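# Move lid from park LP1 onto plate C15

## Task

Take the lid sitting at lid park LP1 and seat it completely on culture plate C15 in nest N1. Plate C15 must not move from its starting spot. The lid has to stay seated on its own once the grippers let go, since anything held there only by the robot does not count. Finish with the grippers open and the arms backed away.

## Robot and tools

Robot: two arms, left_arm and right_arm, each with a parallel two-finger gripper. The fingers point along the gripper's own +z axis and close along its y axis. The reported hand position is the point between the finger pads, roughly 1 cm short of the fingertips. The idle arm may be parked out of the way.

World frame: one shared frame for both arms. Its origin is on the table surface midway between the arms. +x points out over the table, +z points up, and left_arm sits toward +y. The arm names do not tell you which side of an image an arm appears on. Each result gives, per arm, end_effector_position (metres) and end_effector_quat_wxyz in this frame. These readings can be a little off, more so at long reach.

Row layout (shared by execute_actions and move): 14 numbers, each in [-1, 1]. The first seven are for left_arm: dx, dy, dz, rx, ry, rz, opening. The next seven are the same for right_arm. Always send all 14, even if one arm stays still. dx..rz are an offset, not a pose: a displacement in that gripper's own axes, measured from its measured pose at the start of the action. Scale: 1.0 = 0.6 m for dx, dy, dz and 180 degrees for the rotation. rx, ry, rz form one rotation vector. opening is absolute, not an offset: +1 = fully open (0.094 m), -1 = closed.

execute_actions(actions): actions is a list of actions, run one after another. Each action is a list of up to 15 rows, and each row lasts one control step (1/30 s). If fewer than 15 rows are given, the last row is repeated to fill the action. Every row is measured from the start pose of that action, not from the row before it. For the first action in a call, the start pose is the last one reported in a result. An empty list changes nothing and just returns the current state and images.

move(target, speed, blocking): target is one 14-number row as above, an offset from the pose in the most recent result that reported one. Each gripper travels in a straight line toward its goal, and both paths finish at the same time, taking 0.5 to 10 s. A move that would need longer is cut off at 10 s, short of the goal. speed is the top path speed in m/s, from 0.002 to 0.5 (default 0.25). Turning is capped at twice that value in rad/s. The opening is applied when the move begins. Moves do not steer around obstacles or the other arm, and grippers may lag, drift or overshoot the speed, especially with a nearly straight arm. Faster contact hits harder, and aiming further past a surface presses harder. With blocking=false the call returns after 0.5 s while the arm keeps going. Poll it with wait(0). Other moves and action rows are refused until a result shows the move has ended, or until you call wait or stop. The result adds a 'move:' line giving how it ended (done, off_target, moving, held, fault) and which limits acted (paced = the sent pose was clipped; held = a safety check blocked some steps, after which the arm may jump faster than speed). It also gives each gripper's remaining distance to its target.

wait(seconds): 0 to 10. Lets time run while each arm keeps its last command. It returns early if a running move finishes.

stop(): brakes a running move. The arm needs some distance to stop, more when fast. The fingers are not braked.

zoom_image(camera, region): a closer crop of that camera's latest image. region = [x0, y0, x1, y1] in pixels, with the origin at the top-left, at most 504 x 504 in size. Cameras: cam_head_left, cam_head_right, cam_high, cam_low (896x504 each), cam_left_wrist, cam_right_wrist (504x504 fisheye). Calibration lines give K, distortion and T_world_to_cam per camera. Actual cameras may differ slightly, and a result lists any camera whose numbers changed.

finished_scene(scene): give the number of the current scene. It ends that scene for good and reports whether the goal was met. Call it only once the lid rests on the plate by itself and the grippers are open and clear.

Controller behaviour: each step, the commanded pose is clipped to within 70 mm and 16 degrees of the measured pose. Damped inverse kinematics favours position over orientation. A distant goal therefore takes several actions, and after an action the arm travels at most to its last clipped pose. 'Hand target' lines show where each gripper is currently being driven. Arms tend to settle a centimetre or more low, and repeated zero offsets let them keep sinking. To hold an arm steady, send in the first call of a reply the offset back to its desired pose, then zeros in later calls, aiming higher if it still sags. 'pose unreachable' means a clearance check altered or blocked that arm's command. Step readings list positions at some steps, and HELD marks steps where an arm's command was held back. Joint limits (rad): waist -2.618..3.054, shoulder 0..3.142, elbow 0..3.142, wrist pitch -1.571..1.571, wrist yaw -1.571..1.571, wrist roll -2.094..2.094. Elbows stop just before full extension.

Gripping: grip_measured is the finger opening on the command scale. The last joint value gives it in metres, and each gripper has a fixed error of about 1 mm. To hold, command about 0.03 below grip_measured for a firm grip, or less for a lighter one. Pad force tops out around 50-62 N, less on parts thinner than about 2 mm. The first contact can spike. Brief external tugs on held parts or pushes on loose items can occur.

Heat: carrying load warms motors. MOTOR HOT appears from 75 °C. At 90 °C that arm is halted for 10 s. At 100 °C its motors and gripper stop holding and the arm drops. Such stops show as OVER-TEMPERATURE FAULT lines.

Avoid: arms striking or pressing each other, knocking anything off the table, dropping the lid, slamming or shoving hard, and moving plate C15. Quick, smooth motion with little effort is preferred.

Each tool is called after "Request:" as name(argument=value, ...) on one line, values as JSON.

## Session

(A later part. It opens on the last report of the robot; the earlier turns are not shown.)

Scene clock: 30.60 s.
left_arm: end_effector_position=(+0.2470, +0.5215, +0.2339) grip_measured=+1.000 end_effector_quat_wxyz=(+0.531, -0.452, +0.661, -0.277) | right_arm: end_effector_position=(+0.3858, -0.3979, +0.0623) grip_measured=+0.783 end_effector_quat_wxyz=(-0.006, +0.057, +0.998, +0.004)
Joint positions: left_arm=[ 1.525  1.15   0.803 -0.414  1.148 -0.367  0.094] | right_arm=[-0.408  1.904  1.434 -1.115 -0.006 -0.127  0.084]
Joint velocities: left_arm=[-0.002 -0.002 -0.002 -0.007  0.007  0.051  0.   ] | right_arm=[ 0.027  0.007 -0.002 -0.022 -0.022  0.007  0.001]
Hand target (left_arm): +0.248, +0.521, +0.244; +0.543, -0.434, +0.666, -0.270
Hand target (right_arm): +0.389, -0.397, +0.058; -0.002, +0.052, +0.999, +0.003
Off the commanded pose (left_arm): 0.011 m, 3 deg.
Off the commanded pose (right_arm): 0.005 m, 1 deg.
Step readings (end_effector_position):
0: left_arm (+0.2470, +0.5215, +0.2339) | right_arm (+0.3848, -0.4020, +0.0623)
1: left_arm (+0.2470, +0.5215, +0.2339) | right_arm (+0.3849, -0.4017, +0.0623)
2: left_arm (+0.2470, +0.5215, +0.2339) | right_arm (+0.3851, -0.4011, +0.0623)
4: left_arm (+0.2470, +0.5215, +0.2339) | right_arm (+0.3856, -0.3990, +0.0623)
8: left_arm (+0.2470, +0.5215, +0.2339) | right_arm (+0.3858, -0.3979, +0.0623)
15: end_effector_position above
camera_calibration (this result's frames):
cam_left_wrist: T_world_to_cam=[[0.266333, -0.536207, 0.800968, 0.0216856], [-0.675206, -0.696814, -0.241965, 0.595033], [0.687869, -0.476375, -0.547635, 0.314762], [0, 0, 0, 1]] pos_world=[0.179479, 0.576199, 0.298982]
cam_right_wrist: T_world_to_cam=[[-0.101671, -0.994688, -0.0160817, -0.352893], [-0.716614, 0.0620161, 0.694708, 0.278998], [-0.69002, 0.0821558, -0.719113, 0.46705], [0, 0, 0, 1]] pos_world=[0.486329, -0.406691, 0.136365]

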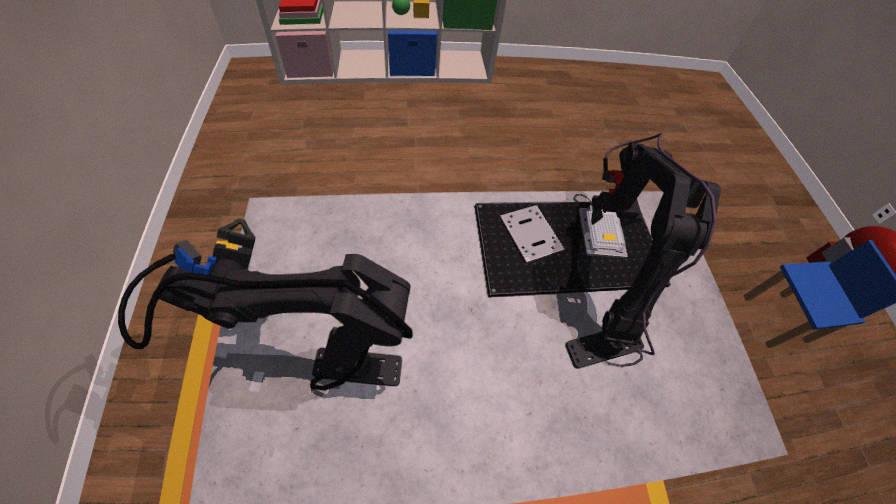

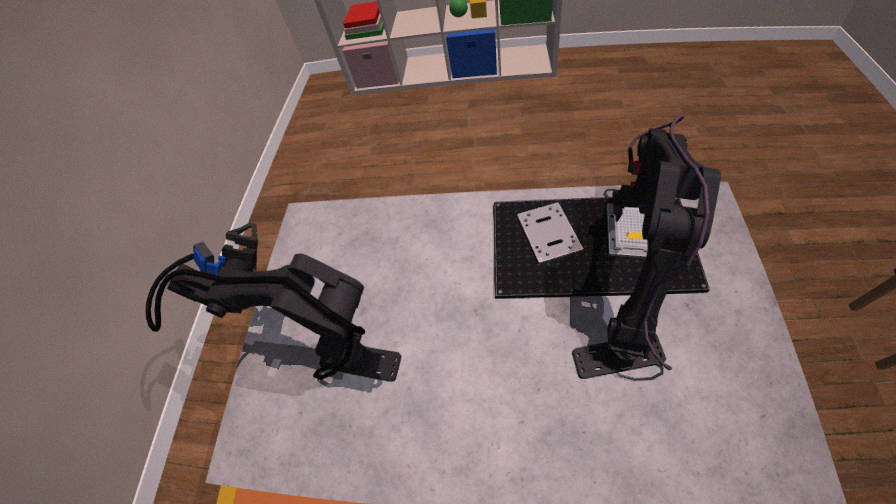

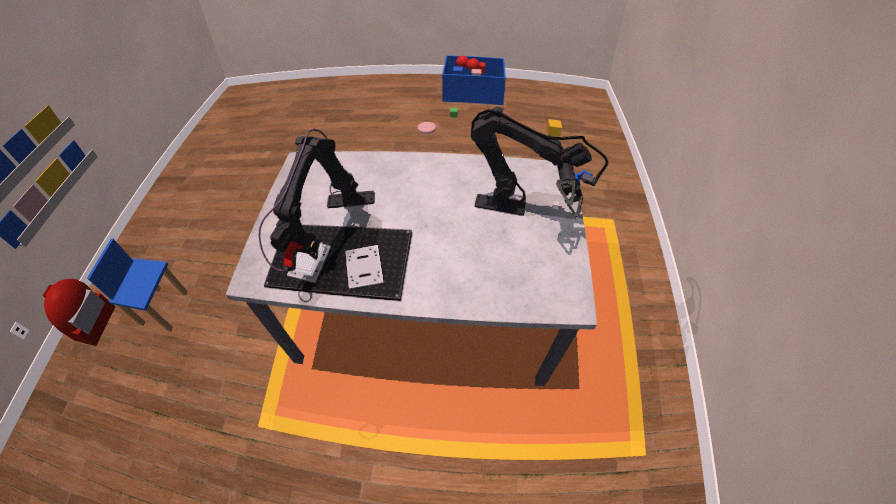

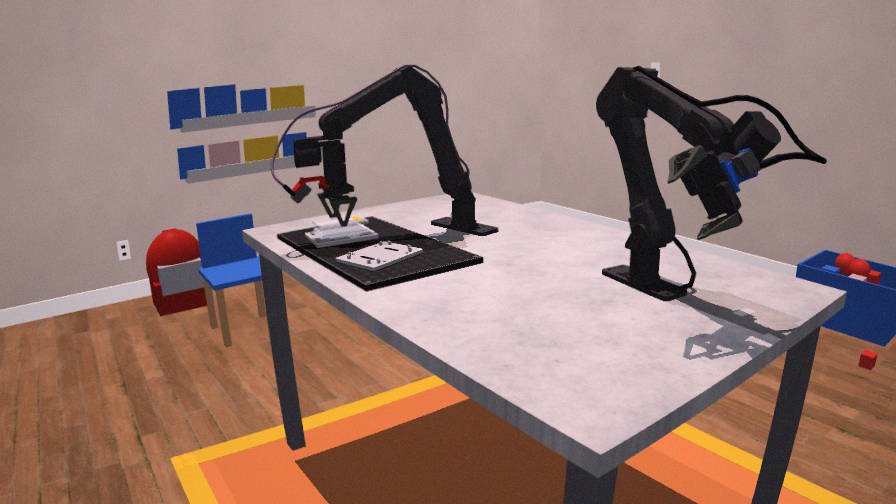

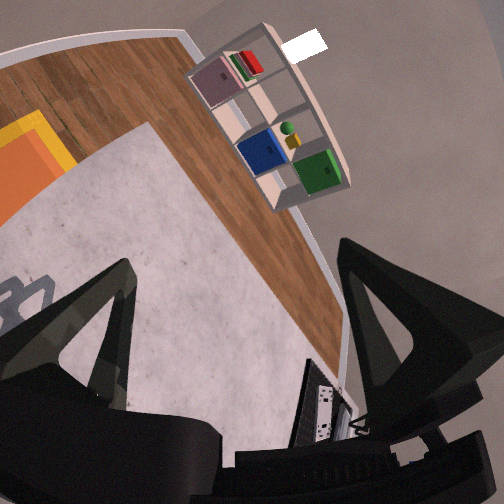

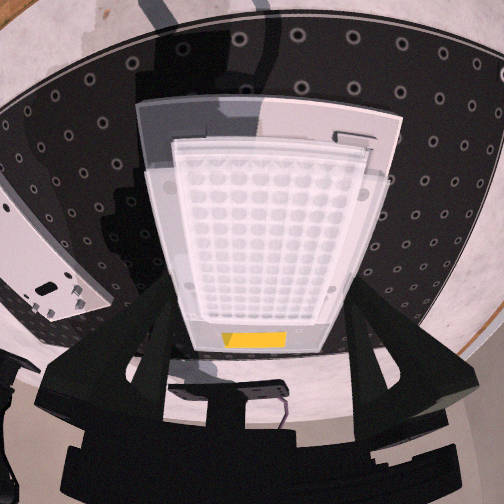

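Request:
zoom_image(camera="cam_right_wrist", region=[135, 115, 235, 225])

Request:
zoom_image(camera="cam_right_wrist", region=[300, 115, 400, 225])

Request:
zoom_image(camera="cam_right_wrist", region=[170, 260, 260, 360])

Request:
zoom_image(camera="cam_right_wrist", region=[260, 260, 350, 360])

Region (135, 115, 235, 225) of cam_right_wrist's 504x504 image, scaled by 4.582, with more detail than that image has; it fills the left 458 columns of this view, and the rest is white.

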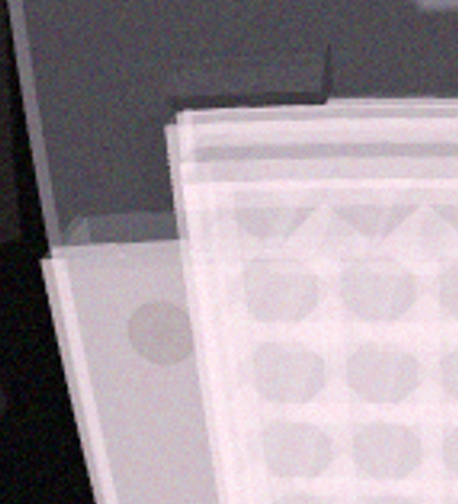

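Region (300, 115, 400, 225) of cam_right_wrist's 504x504 image, scaled by 4.582, with more detail than that image has; it fills the left 458 columns of this view, and the rest is white.

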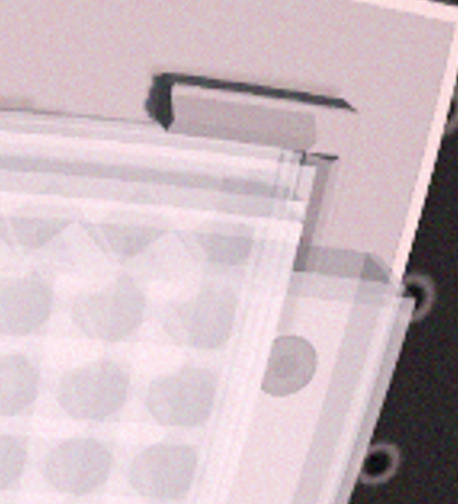

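Region (170, 260, 260, 360) of cam_right_wrist's 504x504 image, scaled by 5.040, with more detail than that image has; it fills the left 454 columns of this view, and the rest is white.

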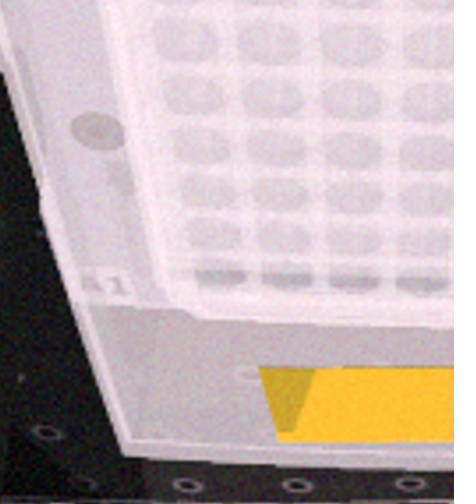

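Region (260, 260, 350, 360) of cam_right_wrist's 504x504 image, scaled by 5.040, with more detail than that image has; it fills the left 454 columns of this view, and the rest is white.

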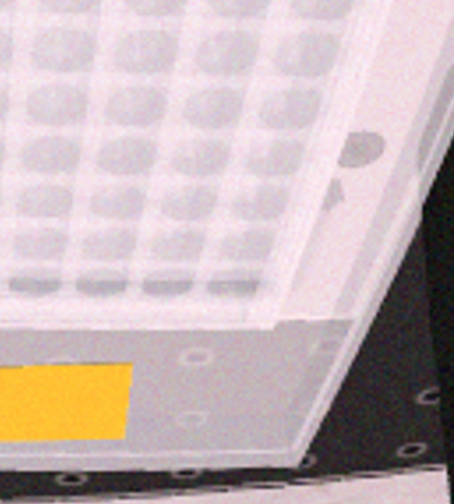

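Request:
execute_actions(actions=[[[-0.0070,-0.0162,-0.0029,0.0060,-0.0025,0.0137,1,-0.0042,-0.0006,0.0071,0.0004,-0.0028,-0.0013,0.762],[-0.0070,-0.0162,-0.0029,0.0060,-0.0025,0.0137,1,-0.0039,-0.0035,0.0071,0.0004,-0.0028,0.0003,0.762],[-0.0070,-0.0162,-0.0029,0.0060,-0.0025,0.0137,1,-0.0035,-0.0064,0.0071,0.0004,-0.0028,0.0019,0.762],[-0.0070,-0.0162,-0.0029,0.0060,-0.0025,0.0137,1,-0.0031,-0.0092,0.0071,0.0004,-0.0028,0.0035,0.762],[-0.0070,-0.0162,-0.0029,0.0060,-0.0025,0.0137,1,-0.0031,-0.0098,0.0071,0.0004,-0.0028,0.0038,0.762],[-0.0070,-0.0162,-0.0029,0.0060,-0.0025,0.0137,1,-0.0031,-0.0098,0.0071,0.0004,-0.0028,0.0038,0.762],[-0.0070,-0.0162,-0.0029,0.0060,-0.0025,0.0137,1,-0.0025,-0.0144,0.0071,0.0004,-0.0028,0.0064,0.762],[-0.0070,-0.0162,-0.0029,0.0060,-0.0025,0.0137,1,-0.0025,-0.0144,0.0071,0.0004,-0.0028,0.0064,0.762],[-0.0070,-0.0162,-0.0029,0.0060,-0.0025,0.0137,1,-0.0033,-0.0075,0.0071,0.0004,-0.0028,0.0025,0.762]]])

Scene clock: 32.60 s.
left_arm: end_effector_position=(+0.2470, +0.5215, +0.2339) grip_measured=+1.000 end_effector_quat_wxyz=(+0.531, -0.452, +0.661, -0.277) | right_arm: end_effector_position=(+0.3854, -0.3996, +0.0623) grip_measured=+0.783 end_effector_quat_wxyz=(-0.006, +0.059, +0.998, +0.004)
Joint positions: left_arm=[ 1.525  1.15   0.803 -0.414  1.148 -0.367  0.094] | right_arm=[-0.413  1.904  1.434 -1.115 -0.006 -0.127  0.084]
Joint velocities: left_arm=[-0.002 -0.002 -0.002 -0.022  0.066  0.007  0.   ] | right_arm=[-0.002  0.007 -0.007  0.007 -0.081 -0.066 -0.001]
Hand target (left_arm): +0.248, +0.521, +0.244; +0.543, -0.434, +0.666, -0.270
Hand target (right_arm): +0.387, -0.403, +0.058; -0.002, +0.060, +0.998, +0.003
Off the commanded pose (left_arm): 0.011 m, 3 deg.
Off the commanded pose (right_arm): 0.006 m, 1 deg.
Step readings (end_effector_position):
0: left_arm (+0.2470, +0.5215, +0.2339) | right_arm (+0.3858, -0.3979, +0.0623)
1: left_arm (+0.2470, +0.5215, +0.2339) | right_arm (+0.3858, -0.3979, +0.0623)
2: left_arm (+0.2470, +0.5215, +0.2339) | right_arm (+0.3858, -0.3979, +0.0623)
4: left_arm (+0.2470, +0.5215, +0.2339) | right_arm (+0.3858, -0.3979, +0.0623)
8: left_arm (+0.2470, +0.5215, +0.2339) | right_arm (+0.3856, -0.3988, +0.0623)
15: end_effector_position above
camera_calibration (this result's frames):
cam_left_wrist: T_world_to_cam=[[0.266333, -0.536207, 0.800968, 0.0216856], [-0.675206, -0.696814, -0.241965, 0.595033], [0.687869, -0.476375, -0.547635, 0.314762], [0, 0, 0, 1]] pos_world=[0.179479, 0.576199, 0.298982]
cam_right_wrist: T_world_to_cam=[[-0.106602, -0.994172, -0.0160817, -0.352497], [-0.716298, 0.0655692, 0.694708, 0.280109], [-0.689604, 0.0855768, -0.719113, 0.468115], [0, 0, 0, 1]] pos_world=[0.485878, -0.408869, 0.136365]

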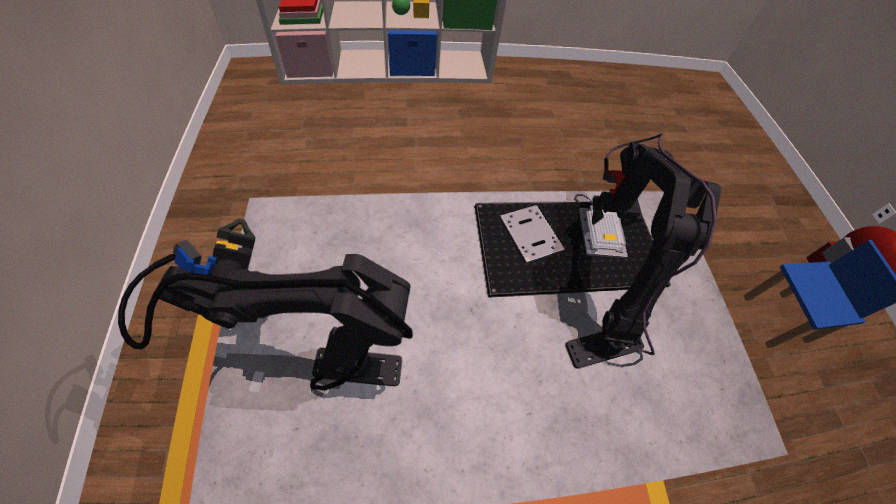

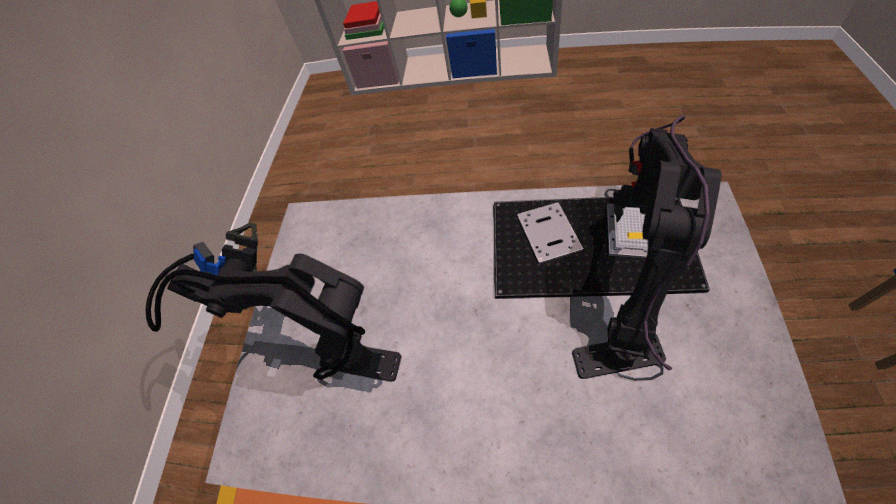

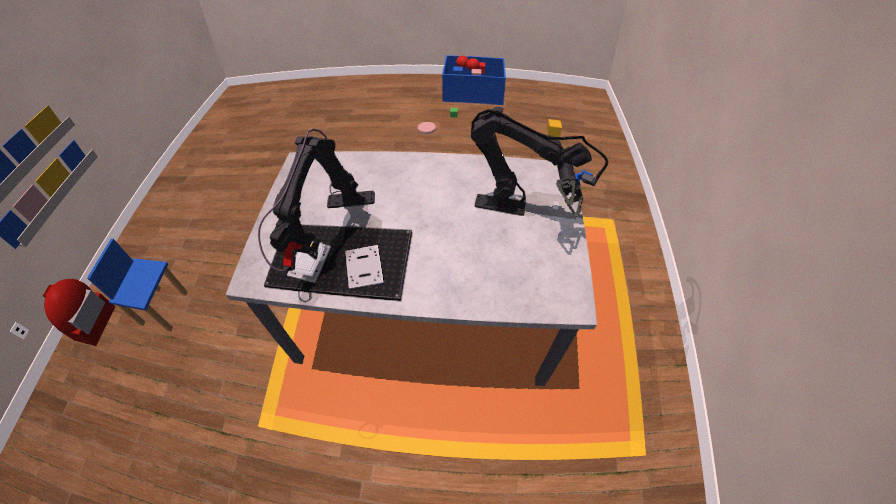

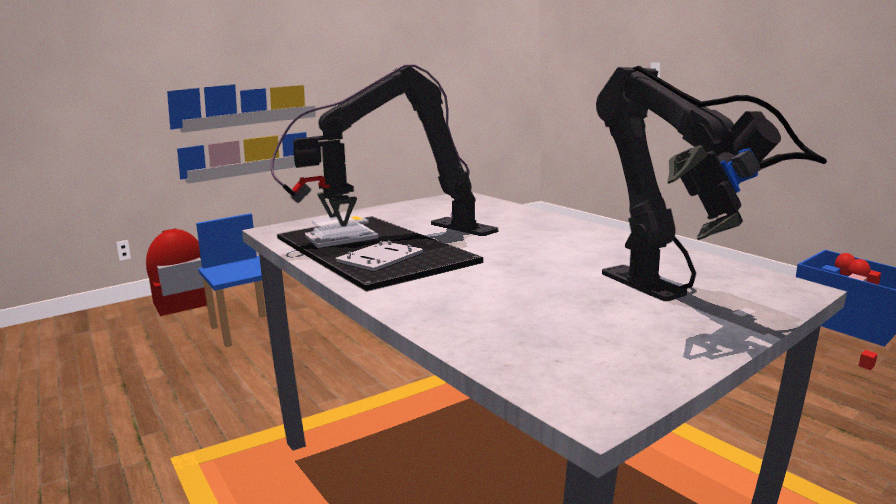

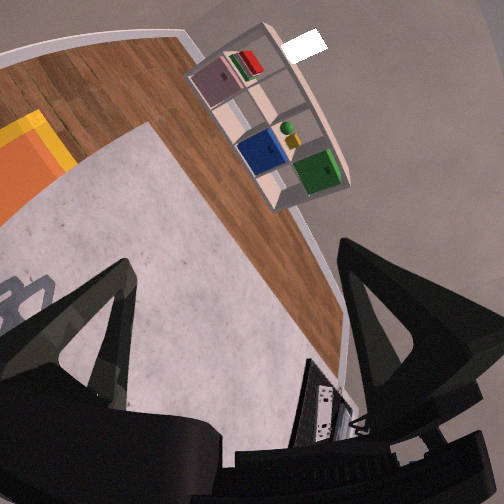

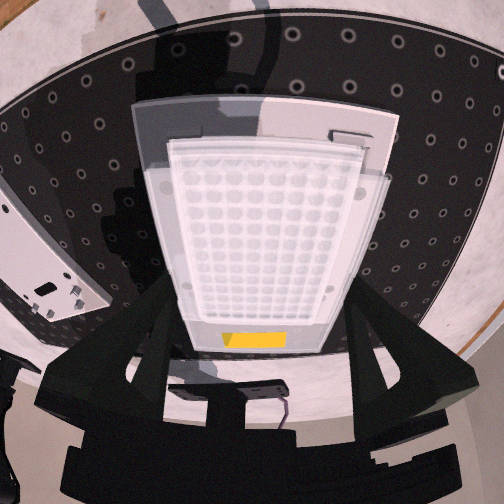

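Request:
zoom_image(camera="cam_right_wrist", region=[135, 115, 235, 225])

Request:
zoom_image(camera="cam_right_wrist", region=[300, 115, 400, 225])

Request:
zoom_image(camera="cam_right_wrist", region=[170, 260, 260, 360])

Request:
zoom_image(camera="cam_right_wrist", region=[260, 260, 350, 360])

Region (135, 115, 235, 225) of cam_right_wrist's 504x504 image, scaled by 4.582, with more detail than that image has; it fills the left 458 columns of this view, and the rest is white.

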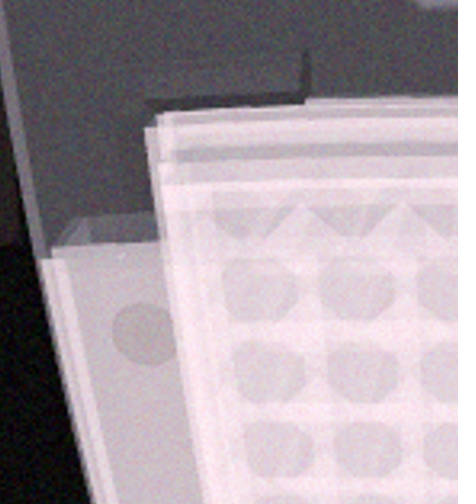

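Region (300, 115, 400, 225) of cam_right_wrist's 504x504 image, scaled by 4.582, with more detail than that image has; it fills the left 458 columns of this view, and the rest is white.

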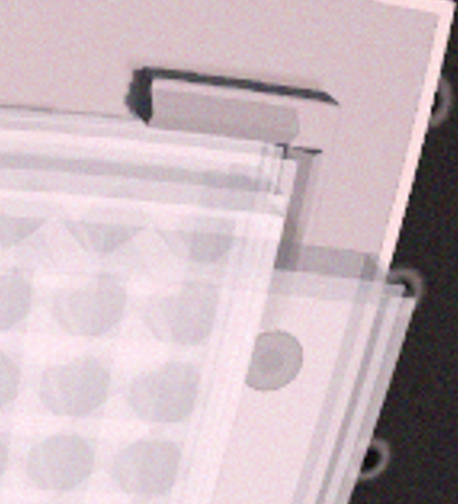

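Region (170, 260, 260, 360) of cam_right_wrist's 504x504 image, scaled by 5.040, with more detail than that image has; it fills the left 454 columns of this view, and the rest is white.

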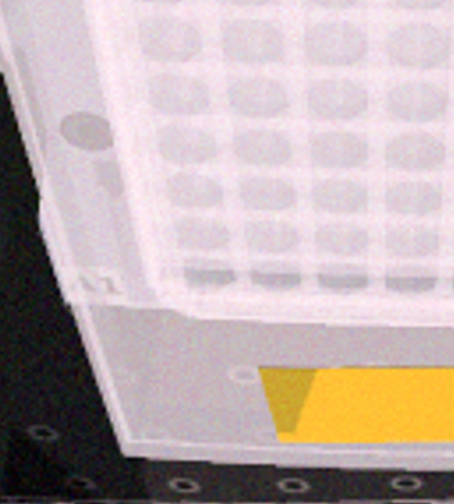

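Region (260, 260, 350, 360) of cam_right_wrist's 504x504 image, scaled by 5.040, with more detail than that image has; it fills the left 454 columns of this view, and the rest is white.

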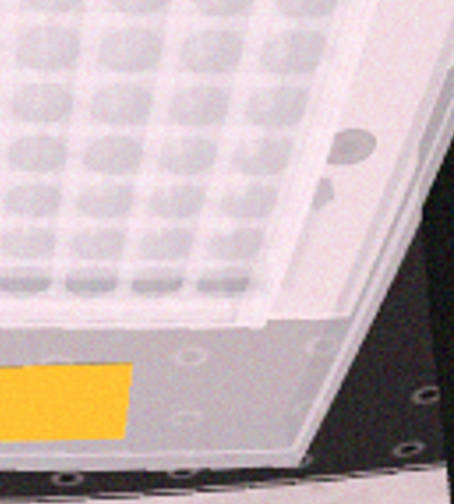

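Request:
move(target=[-0.0070,-0.0162,-0.0029,0.0060,-0.0025,0.0137,1,-0.0042,-0.0008,0.0407,0.0003,-0.0026,0,0.762], speed=0.025)

Scene clock: 35.00 s.
left_arm: end_effector_position=(+0.2469, +0.5219, +0.2336) grip_measured=+1.000 end_effector_quat_wxyz=(+0.530, -0.453, +0.661, -0.276) | right_arm: end_effector_position=(+0.3846, -0.3994, +0.0432) grip_measured=+0.783 end_effector_quat_wxyz=(-0.008, +0.059, +0.998, +0.004)
Joint positions: left_arm=[ 1.525  1.15   0.803 -0.414  1.146 -0.367  0.094] | right_arm=[-0.413  1.923  1.382 -1.047 -0.005 -0.127  0.084]
Joint velocities: left_arm=[ 0.002 -0.002  0.012  0.022 -0.007 -0.037  0.   ] | right_arm=[-0.002 -0.002 -0.012 -0.022 -0.037 -0.022 -0.001]
Hand target (left_arm): +0.248, +0.521, +0.244; +0.543, -0.434, +0.666, -0.270
Hand target (right_arm): +0.388, -0.400, +0.038; -0.002, +0.059, +0.998, +0.003
Off the commanded pose (left_arm): 0.011 m, 3 deg.
Off the commanded pose (right_arm): 0.006 m, 1 deg.
move: off_target (left_arm)
camera_calibration (this result's frames):
cam_left_wrist: T_world_to_cam=[[0.268816, -0.535977, 0.800292, 0.0215708], [-0.674293, -0.698032, -0.240998, 0.595298], [0.687799, -0.474847, -0.549047, 0.314403], [0, 0, 0, 1]] pos_world=[0.179361, 0.576392, 0.298825]
cam_right_wrist: T_world_to_cam=[[-0.106652, -0.994165, -0.0161779, -0.352731], [-0.713916, 0.0652421, 0.697186, 0.291586], [-0.692062, 0.0859058, -0.716708, 0.45482], [0, 0, 0, 1]] pos_world=[0.485312, -0.408768, 0.116977]

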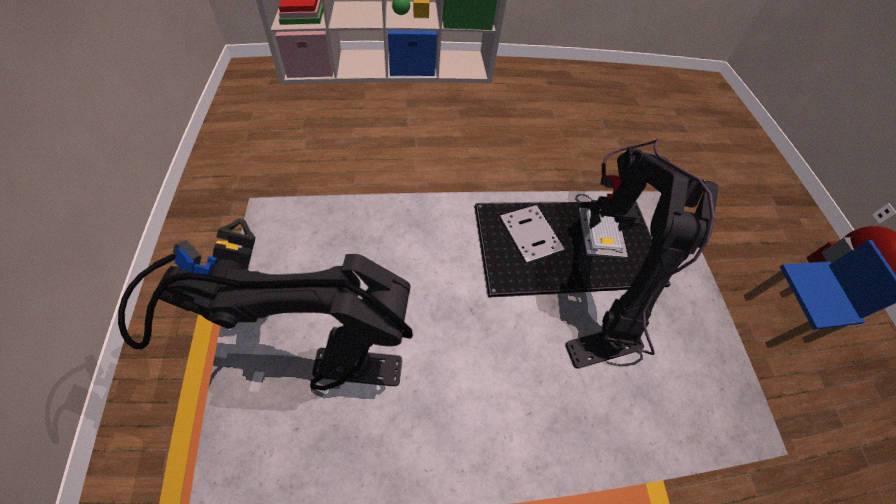

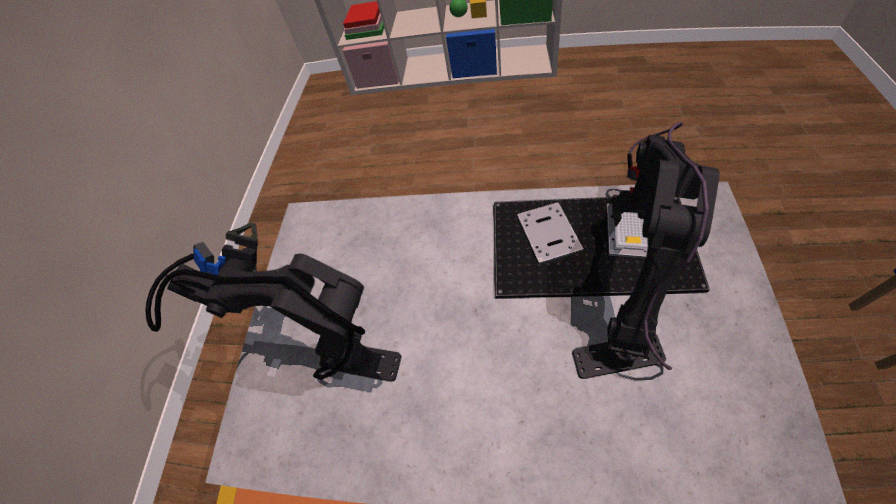

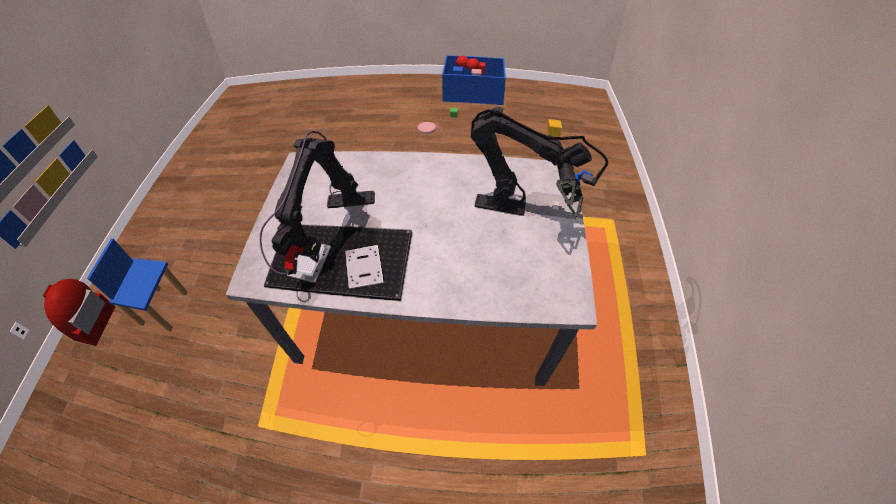

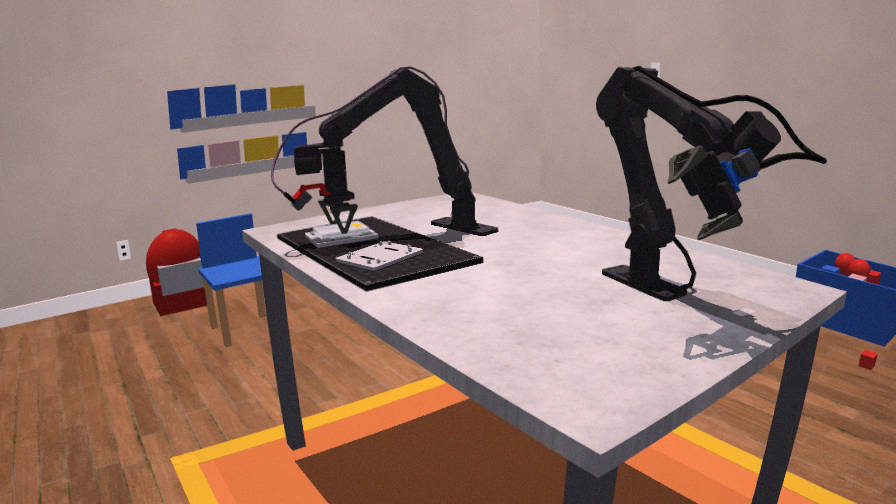

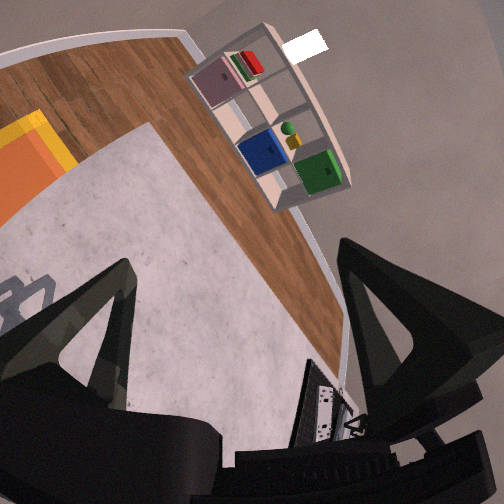

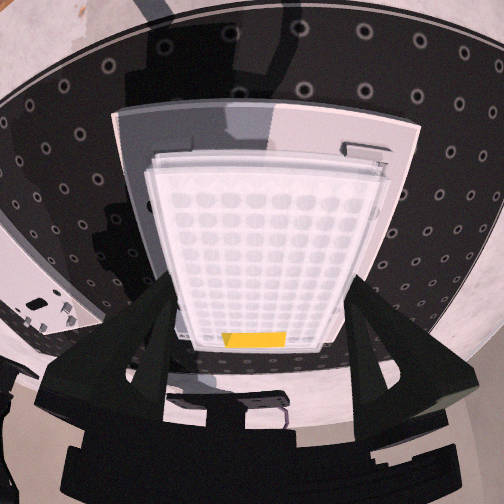

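Request:
zoom_image(camera="cam_right_wrist", region=[135, 135, 235, 245])

Request:
zoom_image(camera="cam_right_wrist", region=[300, 135, 400, 245])

Request:
zoom_image(camera="cam_low", region=[290, 195, 400, 260])

Request:
zoom_image(camera="cam_right_wrist", region=[165, 280, 355, 370])

Region (135, 135, 235, 245) of cam_right_wrist's 504x504 image, scaled by 4.582, with more detail than that image has; it fills the left 458 columns of this view, and the rest is white.

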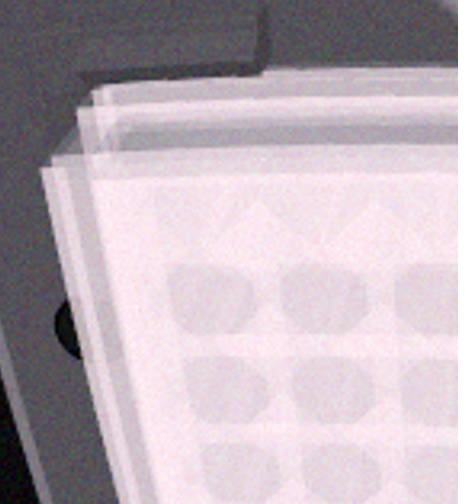

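Region (300, 135, 400, 245) of cam_right_wrist's 504x504 image, scaled by 4.582, with more detail than that image has; it fills the left 458 columns of this view, and the rest is white.

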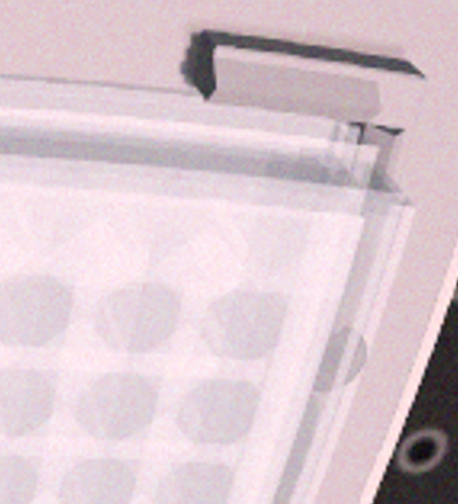

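Region (290, 195, 400, 260) of cam_low's 896x504 image, scaled by 4.582, with more detail than that image has; it fills the top 298 rows of this view, and the rest is white.

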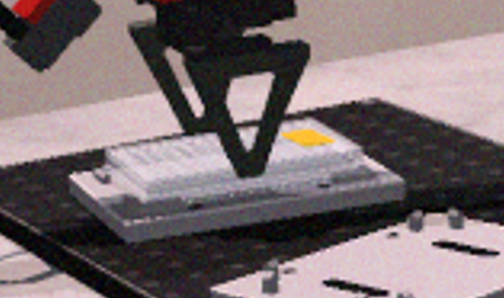

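Region (165, 280, 355, 370) of cam_right_wrist's 504x504 image, scaled by 2.653, with more detail than that image has; it fills the top 239 rows of this view, and the rest is white.

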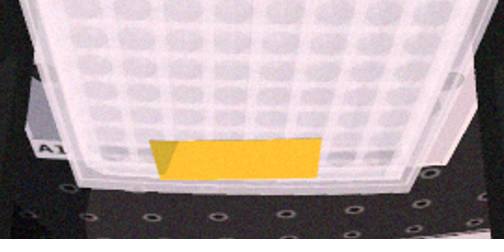

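Request:
execute_actions(actions=[[[-0.0070,-0.0162,-0.0029,0.0060,-0.0025,0.0137,1,-0.004,0,0.007,0,-0.0025,0,0.775],[-0.0070,-0.0162,-0.0029,0.0060,-0.0025,0.0137,1,-0.003,0,0.0055,0,-0.002,0,0.79],[-0.0070,-0.0162,-0.0029,0.0060,-0.0025,0.0137,1,-0.002,0,0.004,0,-0.0015,0,0.81],[-0.0070,-0.0162,-0.0029,0.0060,-0.0025,0.0137,1,-0.001,0,0.002,0,-0.001,0,0.84],[-0.0070,-0.0162,-0.0029,0.0060,-0.0025,0.0137,1,0,0,0,0,0,0,0.87],[-0.0070,-0.0162,-0.0029,0.0060,-0.0025,0.0137,1,0,0,0,0,0,0,0.90],[-0.0070,-0.0162,-0.0029,0.0060,-0.0025,0.0137,1,0,0,-0.002,0,0,0,0.93],[-0.0070,-0.0162,-0.0029,0.0060,-0.0025,0.0137,1,0,0,-0.004,0,0,0,0.96],[-0.0070,-0.0162,-0.0029,0.0060,-0.0025,0.0137,1,0,0,-0.006,0,0,0,0.99],[-0.0070,-0.0162,-0.0029,0.0060,-0.0025,0.0137,1,0,0,-0.008,0,0,0,1],[-0.0070,-0.0162,-0.0029,0.0060,-0.0025,0.0137,1,0,0,-0.010,0,0,0,1],[-0.0070,-0.0162,-0.0029,0.0060,-0.0025,0.0137,1,0,0,-0.012,0,0,0,1],[-0.0070,-0.0162,-0.0029,0.0060,-0.0025,0.0137,1,0,0,-0.014,0,0,0,1],[-0.0070,-0.0162,-0.0029,0.0060,-0.0025,0.0137,1,0,0,-0.016,0,0,0,1],[-0.0070,-0.0162,-0.0029,0.0060,-0.0025,0.0137,1,0,0,-0.018,0,0,0,1]],[[-0.0070,-0.0162,-0.0029,0.0060,-0.0025,0.0137,1,0,0,-0.021,0,0,0,1],[-0.0070,-0.0162,-0.0029,0.0060,-0.0025,0.0137,1,0,0,-0.025,0,0,0,1],[-0.0070,-0.0162,-0.0029,0.0060,-0.0025,0.0137,1,0,0,-0.029,0,0,0,1],[-0.0070,-0.0162,-0.0029,0.0060,-0.0025,0.0137,1,0,0,-0.033,0,0,0,1],[-0.0070,-0.0162,-0.0029,0.0060,-0.0025,0.0137,1,0,0,-0.037,0,0,0,1],[-0.0070,-0.0162,-0.0029,0.0060,-0.0025,0.0137,1,0,0,-0.041,0,0,0,1],[-0.0070,-0.0162,-0.0029,0.0060,-0.0025,0.0137,1,0,0,-0.045,0,0,0,1],[-0.0070,-0.0162,-0.0029,0.0060,-0.0025,0.0137,1,0,0,-0.049,0,0,0,1],[-0.0070,-0.0162,-0.0029,0.0060,-0.0025,0.0137,1,0,0,-0.053,0,0,0,1],[-0.0070,-0.0162,-0.0029,0.0060,-0.0025,0.0137,1,0.001,0,-0.057,0,0,0,1],[-0.0070,-0.0162,-0.0029,0.0060,-0.0025,0.0137,1,0.002,0,-0.061,0,0,0,1],[-0.0070,-0.0162,-0.0029,0.0060,-0.0025,0.0137,1,0.004,0,-0.065,0,0,0,1],[-0.0070,-0.0162,-0.0029,0.0060,-0.0025,0.0137,1,0.006,0,-0.069,0,0,0,1],[-0.0070,-0.0162,-0.0029,0.0060,-0.0025,0.0137,1,0.009,0,-0.073,0,0,0,1],[-0.0070,-0.0162,-0.0029,0.0060,-0.0025,0.0137,1,0.012,0,-0.077,0,0,0,1]],[[-0.0070,-0.0162,-0.0029,0.0060,-0.0025,0.0137,1,0.010,0,-0.034,0,0,0,1],[-0.0070,-0.0162,-0.0029,0.0060,-0.0025,0.0137,1,0.014,0,-0.0375,0,0,0,1],[-0.0070,-0.0162,-0.0029,0.0060,-0.0025,0.0137,1,0.019,0,-0.041,0,0,0,1],[-0.0070,-0.0162,-0.0029,0.0060,-0.0025,0.0137,1,0.024,0,-0.0445,0,0,0,1],[-0.0070,-0.0162,-0.0029,0.0060,-0.0025,0.0137,1,0.030,0,-0.048,0,0,0,1],[-0.0070,-0.0162,-0.0029,0.0060,-0.0025,0.0137,1,0.036,0,-0.0515,0,0,0,1],[-0.0070,-0.0162,-0.0029,0.0060,-0.0025,0.0137,1,0.042,0,-0.055,0,0,0,1],[-0.0070,-0.0162,-0.0029,0.0060,-0.0025,0.0137,1,0.049,0,-0.0585,0,0,0,1],[-0.0070,-0.0162,-0.0029,0.0060,-0.0025,0.0137,1,0.056,0,-0.062,0,0,0,1],[-0.0070,-0.0162,-0.0029,0.0060,-0.0025,0.0137,1,0.063,0,-0.0655,0,0,0,1],[-0.0070,-0.0162,-0.0029,0.0060,-0.0025,0.0137,1,0.070,0,-0.069,0,0,0,1],[-0.0070,-0.0162,-0.0029,0.0060,-0.0025,0.0137,1,0.077,0,-0.0725,0,0,0,1],[-0.0070,-0.0162,-0.0029,0.0060,-0.0025,0.0137,1,0.084,0,-0.076,0,0,0,1],[-0.0070,-0.0162,-0.0029,0.0060,-0.0025,0.0137,1,0.091,0,-0.0795,0,0,0,1],[-0.0070,-0.0162,-0.0029,0.0060,-0.0025,0.0137,1,0.098,0,-0.083,0,0,0,1]],[[-0.0070,-0.0162,-0.0029,0.0060,-0.0025,0.0137,1,0.030,0,-0.033,0,0,0,1],[-0.0070,-0.0162,-0.0029,0.0060,-0.0025,0.0137,1,0.037,0,-0.036,0,0,0,1],[-0.0070,-0.0162,-0.0029,0.0060,-0.0025,0.0137,1,0.044,0,-0.039,0,0,0,1],[-0.0070,-0.0162,-0.0029,0.0060,-0.0025,0.0137,1,0.051,0,-0.042,0,0,0,1],[-0.0070,-0.0162,-0.0029,0.0060,-0.0025,0.0137,1,0.058,0,-0.0445,0,0,0,1],[-0.0070,-0.0162,-0.0029,0.0060,-0.0025,0.0137,1,0.065,0,-0.047,0,0,0,1],[-0.0070,-0.0162,-0.0029,0.0060,-0.0025,0.0137,1,0.071,0,-0.049,0,0,0,1],[-0.0070,-0.0162,-0.0029,0.0060,-0.0025,0.0137,1,0.077,0,-0.051,0,0,0,1],[-0.0070,-0.0162,-0.0029,0.0060,-0.0025,0.0137,1,0.082,0,-0.0525,0,0,0,1],[-0.0070,-0.0162,-0.0029,0.0060,-0.0025,0.0137,1,0.087,0,-0.054,0,0,0,1],[-0.0070,-0.0162,-0.0029,0.0060,-0.0025,0.0137,1,0.091,0,-0.055,0,0,0,1],[-0.0070,-0.0162,-0.0029,0.0060,-0.0025,0.0137,1,0.094,0,-0.056,0,0,0,1],[-0.0070,-0.0162,-0.0029,0.0060,-0.0025,0.0137,1,0.097,0,-0.0565,0,0,0,1],[-0.0070,-0.0162,-0.0029,0.0060,-0.0025,0.0137,1,0.099,0,-0.057,0,0,0,1],[-0.0070,-0.0162,-0.0029,0.0060,-0.0025,0.0137,1,0.100,0,-0.057,0,0,0,1]]])

Scene clock: 38.77 s.
left_arm: end_effector_position=(+0.2469, +0.5219, +0.2336) grip_measured=+1.000 end_effector_quat_wxyz=(+0.530, -0.453, +0.661, -0.276) | right_arm: end_effector_position=(+0.2949, -0.3816, +0.1449) grip_measured=+1.000 end_effector_quat_wxyz=(-0.004, +0.054, +0.999, +0.004)
Joint positions: left_arm=[ 1.525  1.15   0.803 -0.414  1.146 -0.367  0.094] | right_arm=[-0.431  1.521  1.325 -1.384 -0.005 -0.156  0.094]
Joint velocities: left_arm=[-0.012  0.007 -0.002  0.022 -0.007 -0.022  0.   ] | right_arm=[-0.022 -0.149 -0.1   -0.154  0.022  0.037  0.   ]
Hand target (left_arm): +0.248, +0.521, +0.244; +0.543, -0.435, +0.666, -0.269
Hand target (right_arm): +0.284, -0.382, +0.147; -0.010, +0.055, +0.998, +0.005
Off the commanded pose (left_arm): 0.011 m, 3 deg.
Off the commanded pose (right_arm): 0.012 m, 1 deg.
Step readings (end_effector_position; steps 1 to 15: 1st action; 16 to 30: 2nd action; 31 to 45: 3rd action; 46 to 60: 4th action):
0: left_arm (+0.2469, +0.5219, +0.2336) | right_arm (+0.3846, -0.3994, +0.0432)
1: left_arm (+0.2469, +0.5219, +0.2336) | right_arm (+0.3846, -0.3994, +0.0432)
2: left_arm (+0.2469, +0.5219, +0.2336) | right_arm (+0.3846, -0.3994, +0.0432)
4: left_arm (+0.2469, +0.5219, +0.2336) | right_arm (+0.3846, -0.3994, +0.0432)
8: left_arm (+0.2469, +0.5219, +0.2336) | right_arm (+0.3846, -0.3994, +0.0432)
15: left_arm (+0.2469, +0.5219, +0.2336) | right_arm (+0.3819, -0.3987, +0.0433)
16: left_arm (+0.2469, +0.5219, +0.2336) | right_arm (+0.3809, -0.3985, +0.0433)
17: left_arm (+0.2469, +0.5219, +0.2336) | right_arm (+0.3796, -0.3982, +0.0438)
19: left_arm (+0.2469, +0.5219, +0.2336) | right_arm (+0.3778, -0.3977, +0.0457)
23: left_arm (+0.2469, +0.5219, +0.2336) | right_arm (+0.3795, -0.3981, +0.0530)
30: left_arm (+0.2469, +0.5219, +0.2336) | right_arm (+0.3780, -0.3977, +0.0682)
31: left_arm (+0.2469, +0.5219, +0.2336) | right_arm (+0.3764, -0.3974, +0.0707)
32: left_arm (+0.2469, +0.5219, +0.2336) | right_arm (+0.3749, -0.3970, +0.0731)
34: left_arm (+0.2469, +0.5219, +0.2336) | right_arm (+0.3718, -0.3962, +0.0775)
38: left_arm (+0.2469, +0.5219, +0.2336) | right_arm (+0.3661, -0.3948, +0.0906)
45: left_arm (+0.2469, +0.5219, +0.2336) | right_arm (+0.3425, -0.3895, +0.1123)
46: left_arm (+0.2469, +0.5219, +0.2336) | right_arm (+0.3385, -0.3887, +0.1154)
47: left_arm (+0.2469, +0.5219, +0.2336) | right_arm (+0.3353, -0.3880, +0.1190)
49: left_arm (+0.2469, +0.5219, +0.2336) | right_arm (+0.3310, -0.3869, +0.1268)
53: left_arm (+0.2469, +0.5219, +0.2336) | right_arm (+0.3178, -0.3840, +0.1388)
60: end_effector_position above
camera_calibration (this result's frames):
cam_left_wrist: T_world_to_cam=[[0.268816, -0.535977, 0.800292, 0.0215708], [-0.674293, -0.698032, -0.240998, 0.595298], [0.687799, -0.474847, -0.549047, 0.314403], [0, 0, 0, 1]] pos_world=[0.179361, 0.576392, 0.298825]
cam_right_wrist: T_world_to_cam=[[-0.0959206, -0.995268, -0.0154925, -0.346617], [-0.71936, 0.0585551, 0.692165, 0.155332], [-0.687983, 0.0775376, -0.721573, 0.46035], [0, 0, 0, 1]] pos_world=[0.395205, -0.389767, 0.219291]

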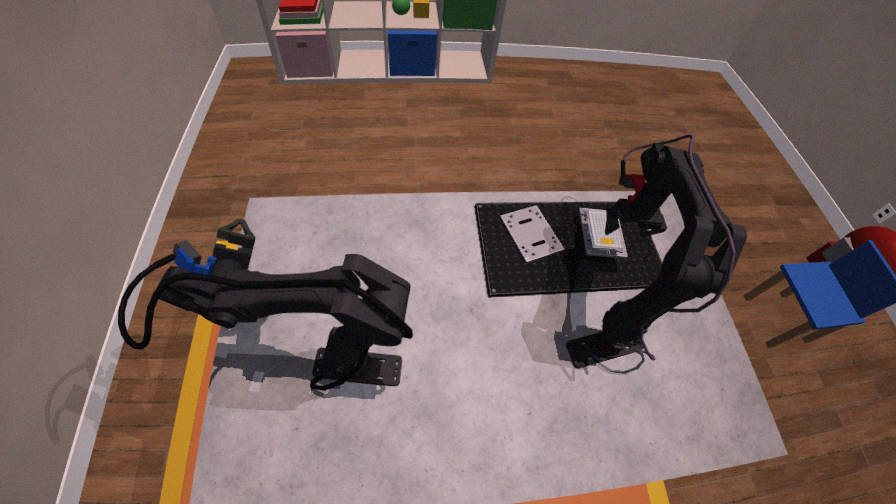

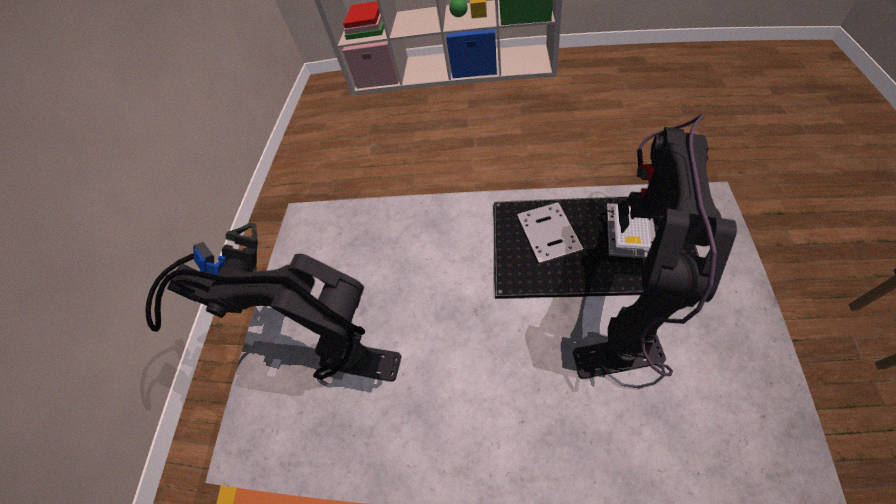

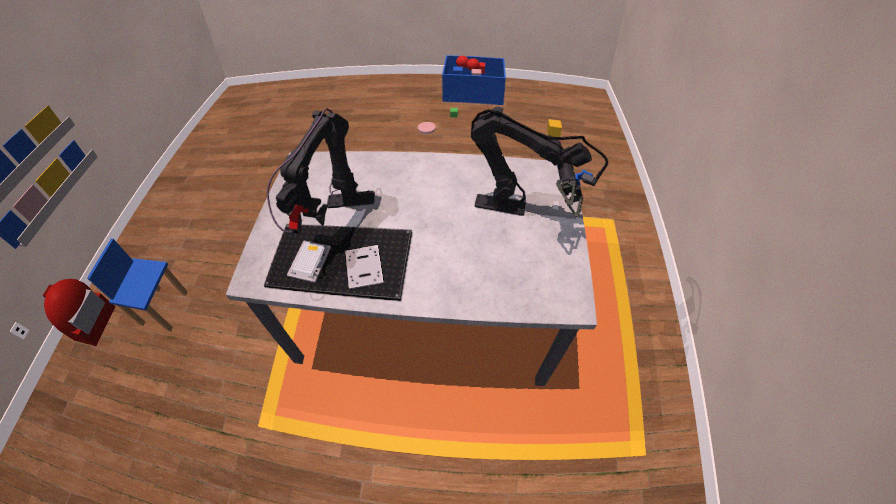

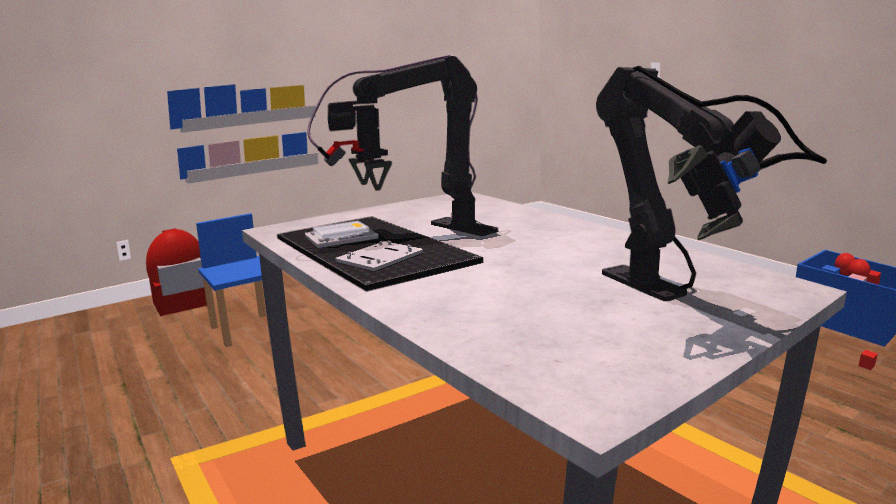

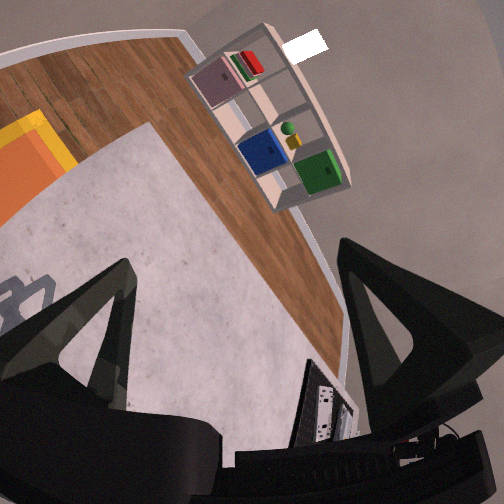

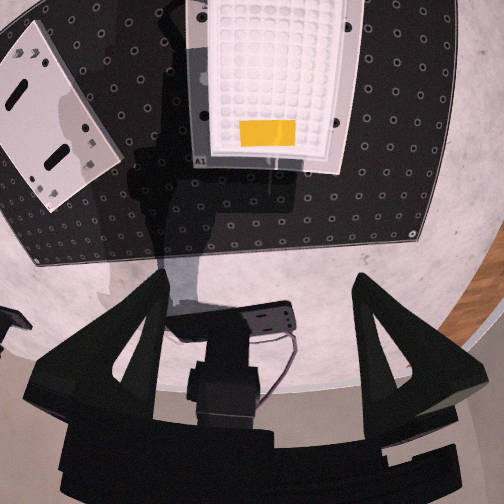

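Request:
zoom_image(camera="cam_low", region=[295, 210, 390, 255])

Request:
zoom_image(camera="cam_high", region=[275, 230, 345, 290])

Request:
zoom_image(camera="cam_head_left", region=[570, 195, 650, 265])

Region (295, 210, 390, 255) of cam_low's 896x504 image, scaled by 5.305, with more detail than that image has; it fills the top 239 rows of this view, and the rest is white.

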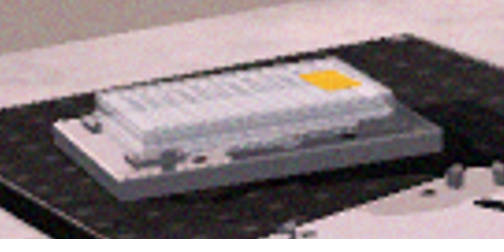

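Region (275, 230, 345, 290) of cam_high's 896x504 image, scaled by 7.200, with more detail than that image has; it fills the top 432 rows of this view, and the rest is white.

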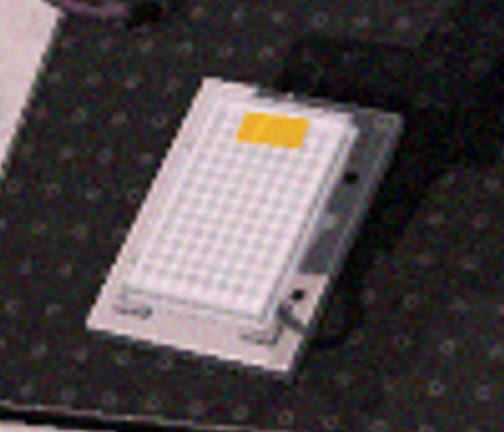

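Region (570, 195, 650, 265) of cam_head_left's 896x504 image, scaled by 6.300, with more detail than that image has; it fills the top 441 rows of this view, and the rest is white.

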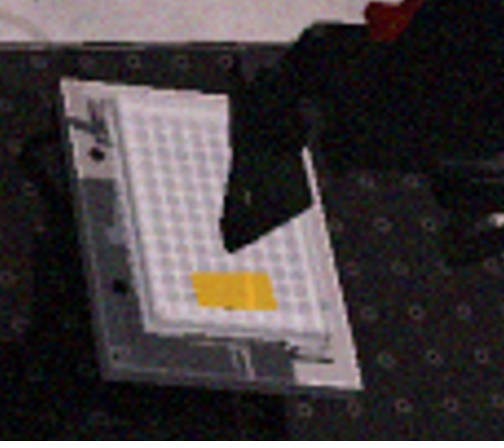

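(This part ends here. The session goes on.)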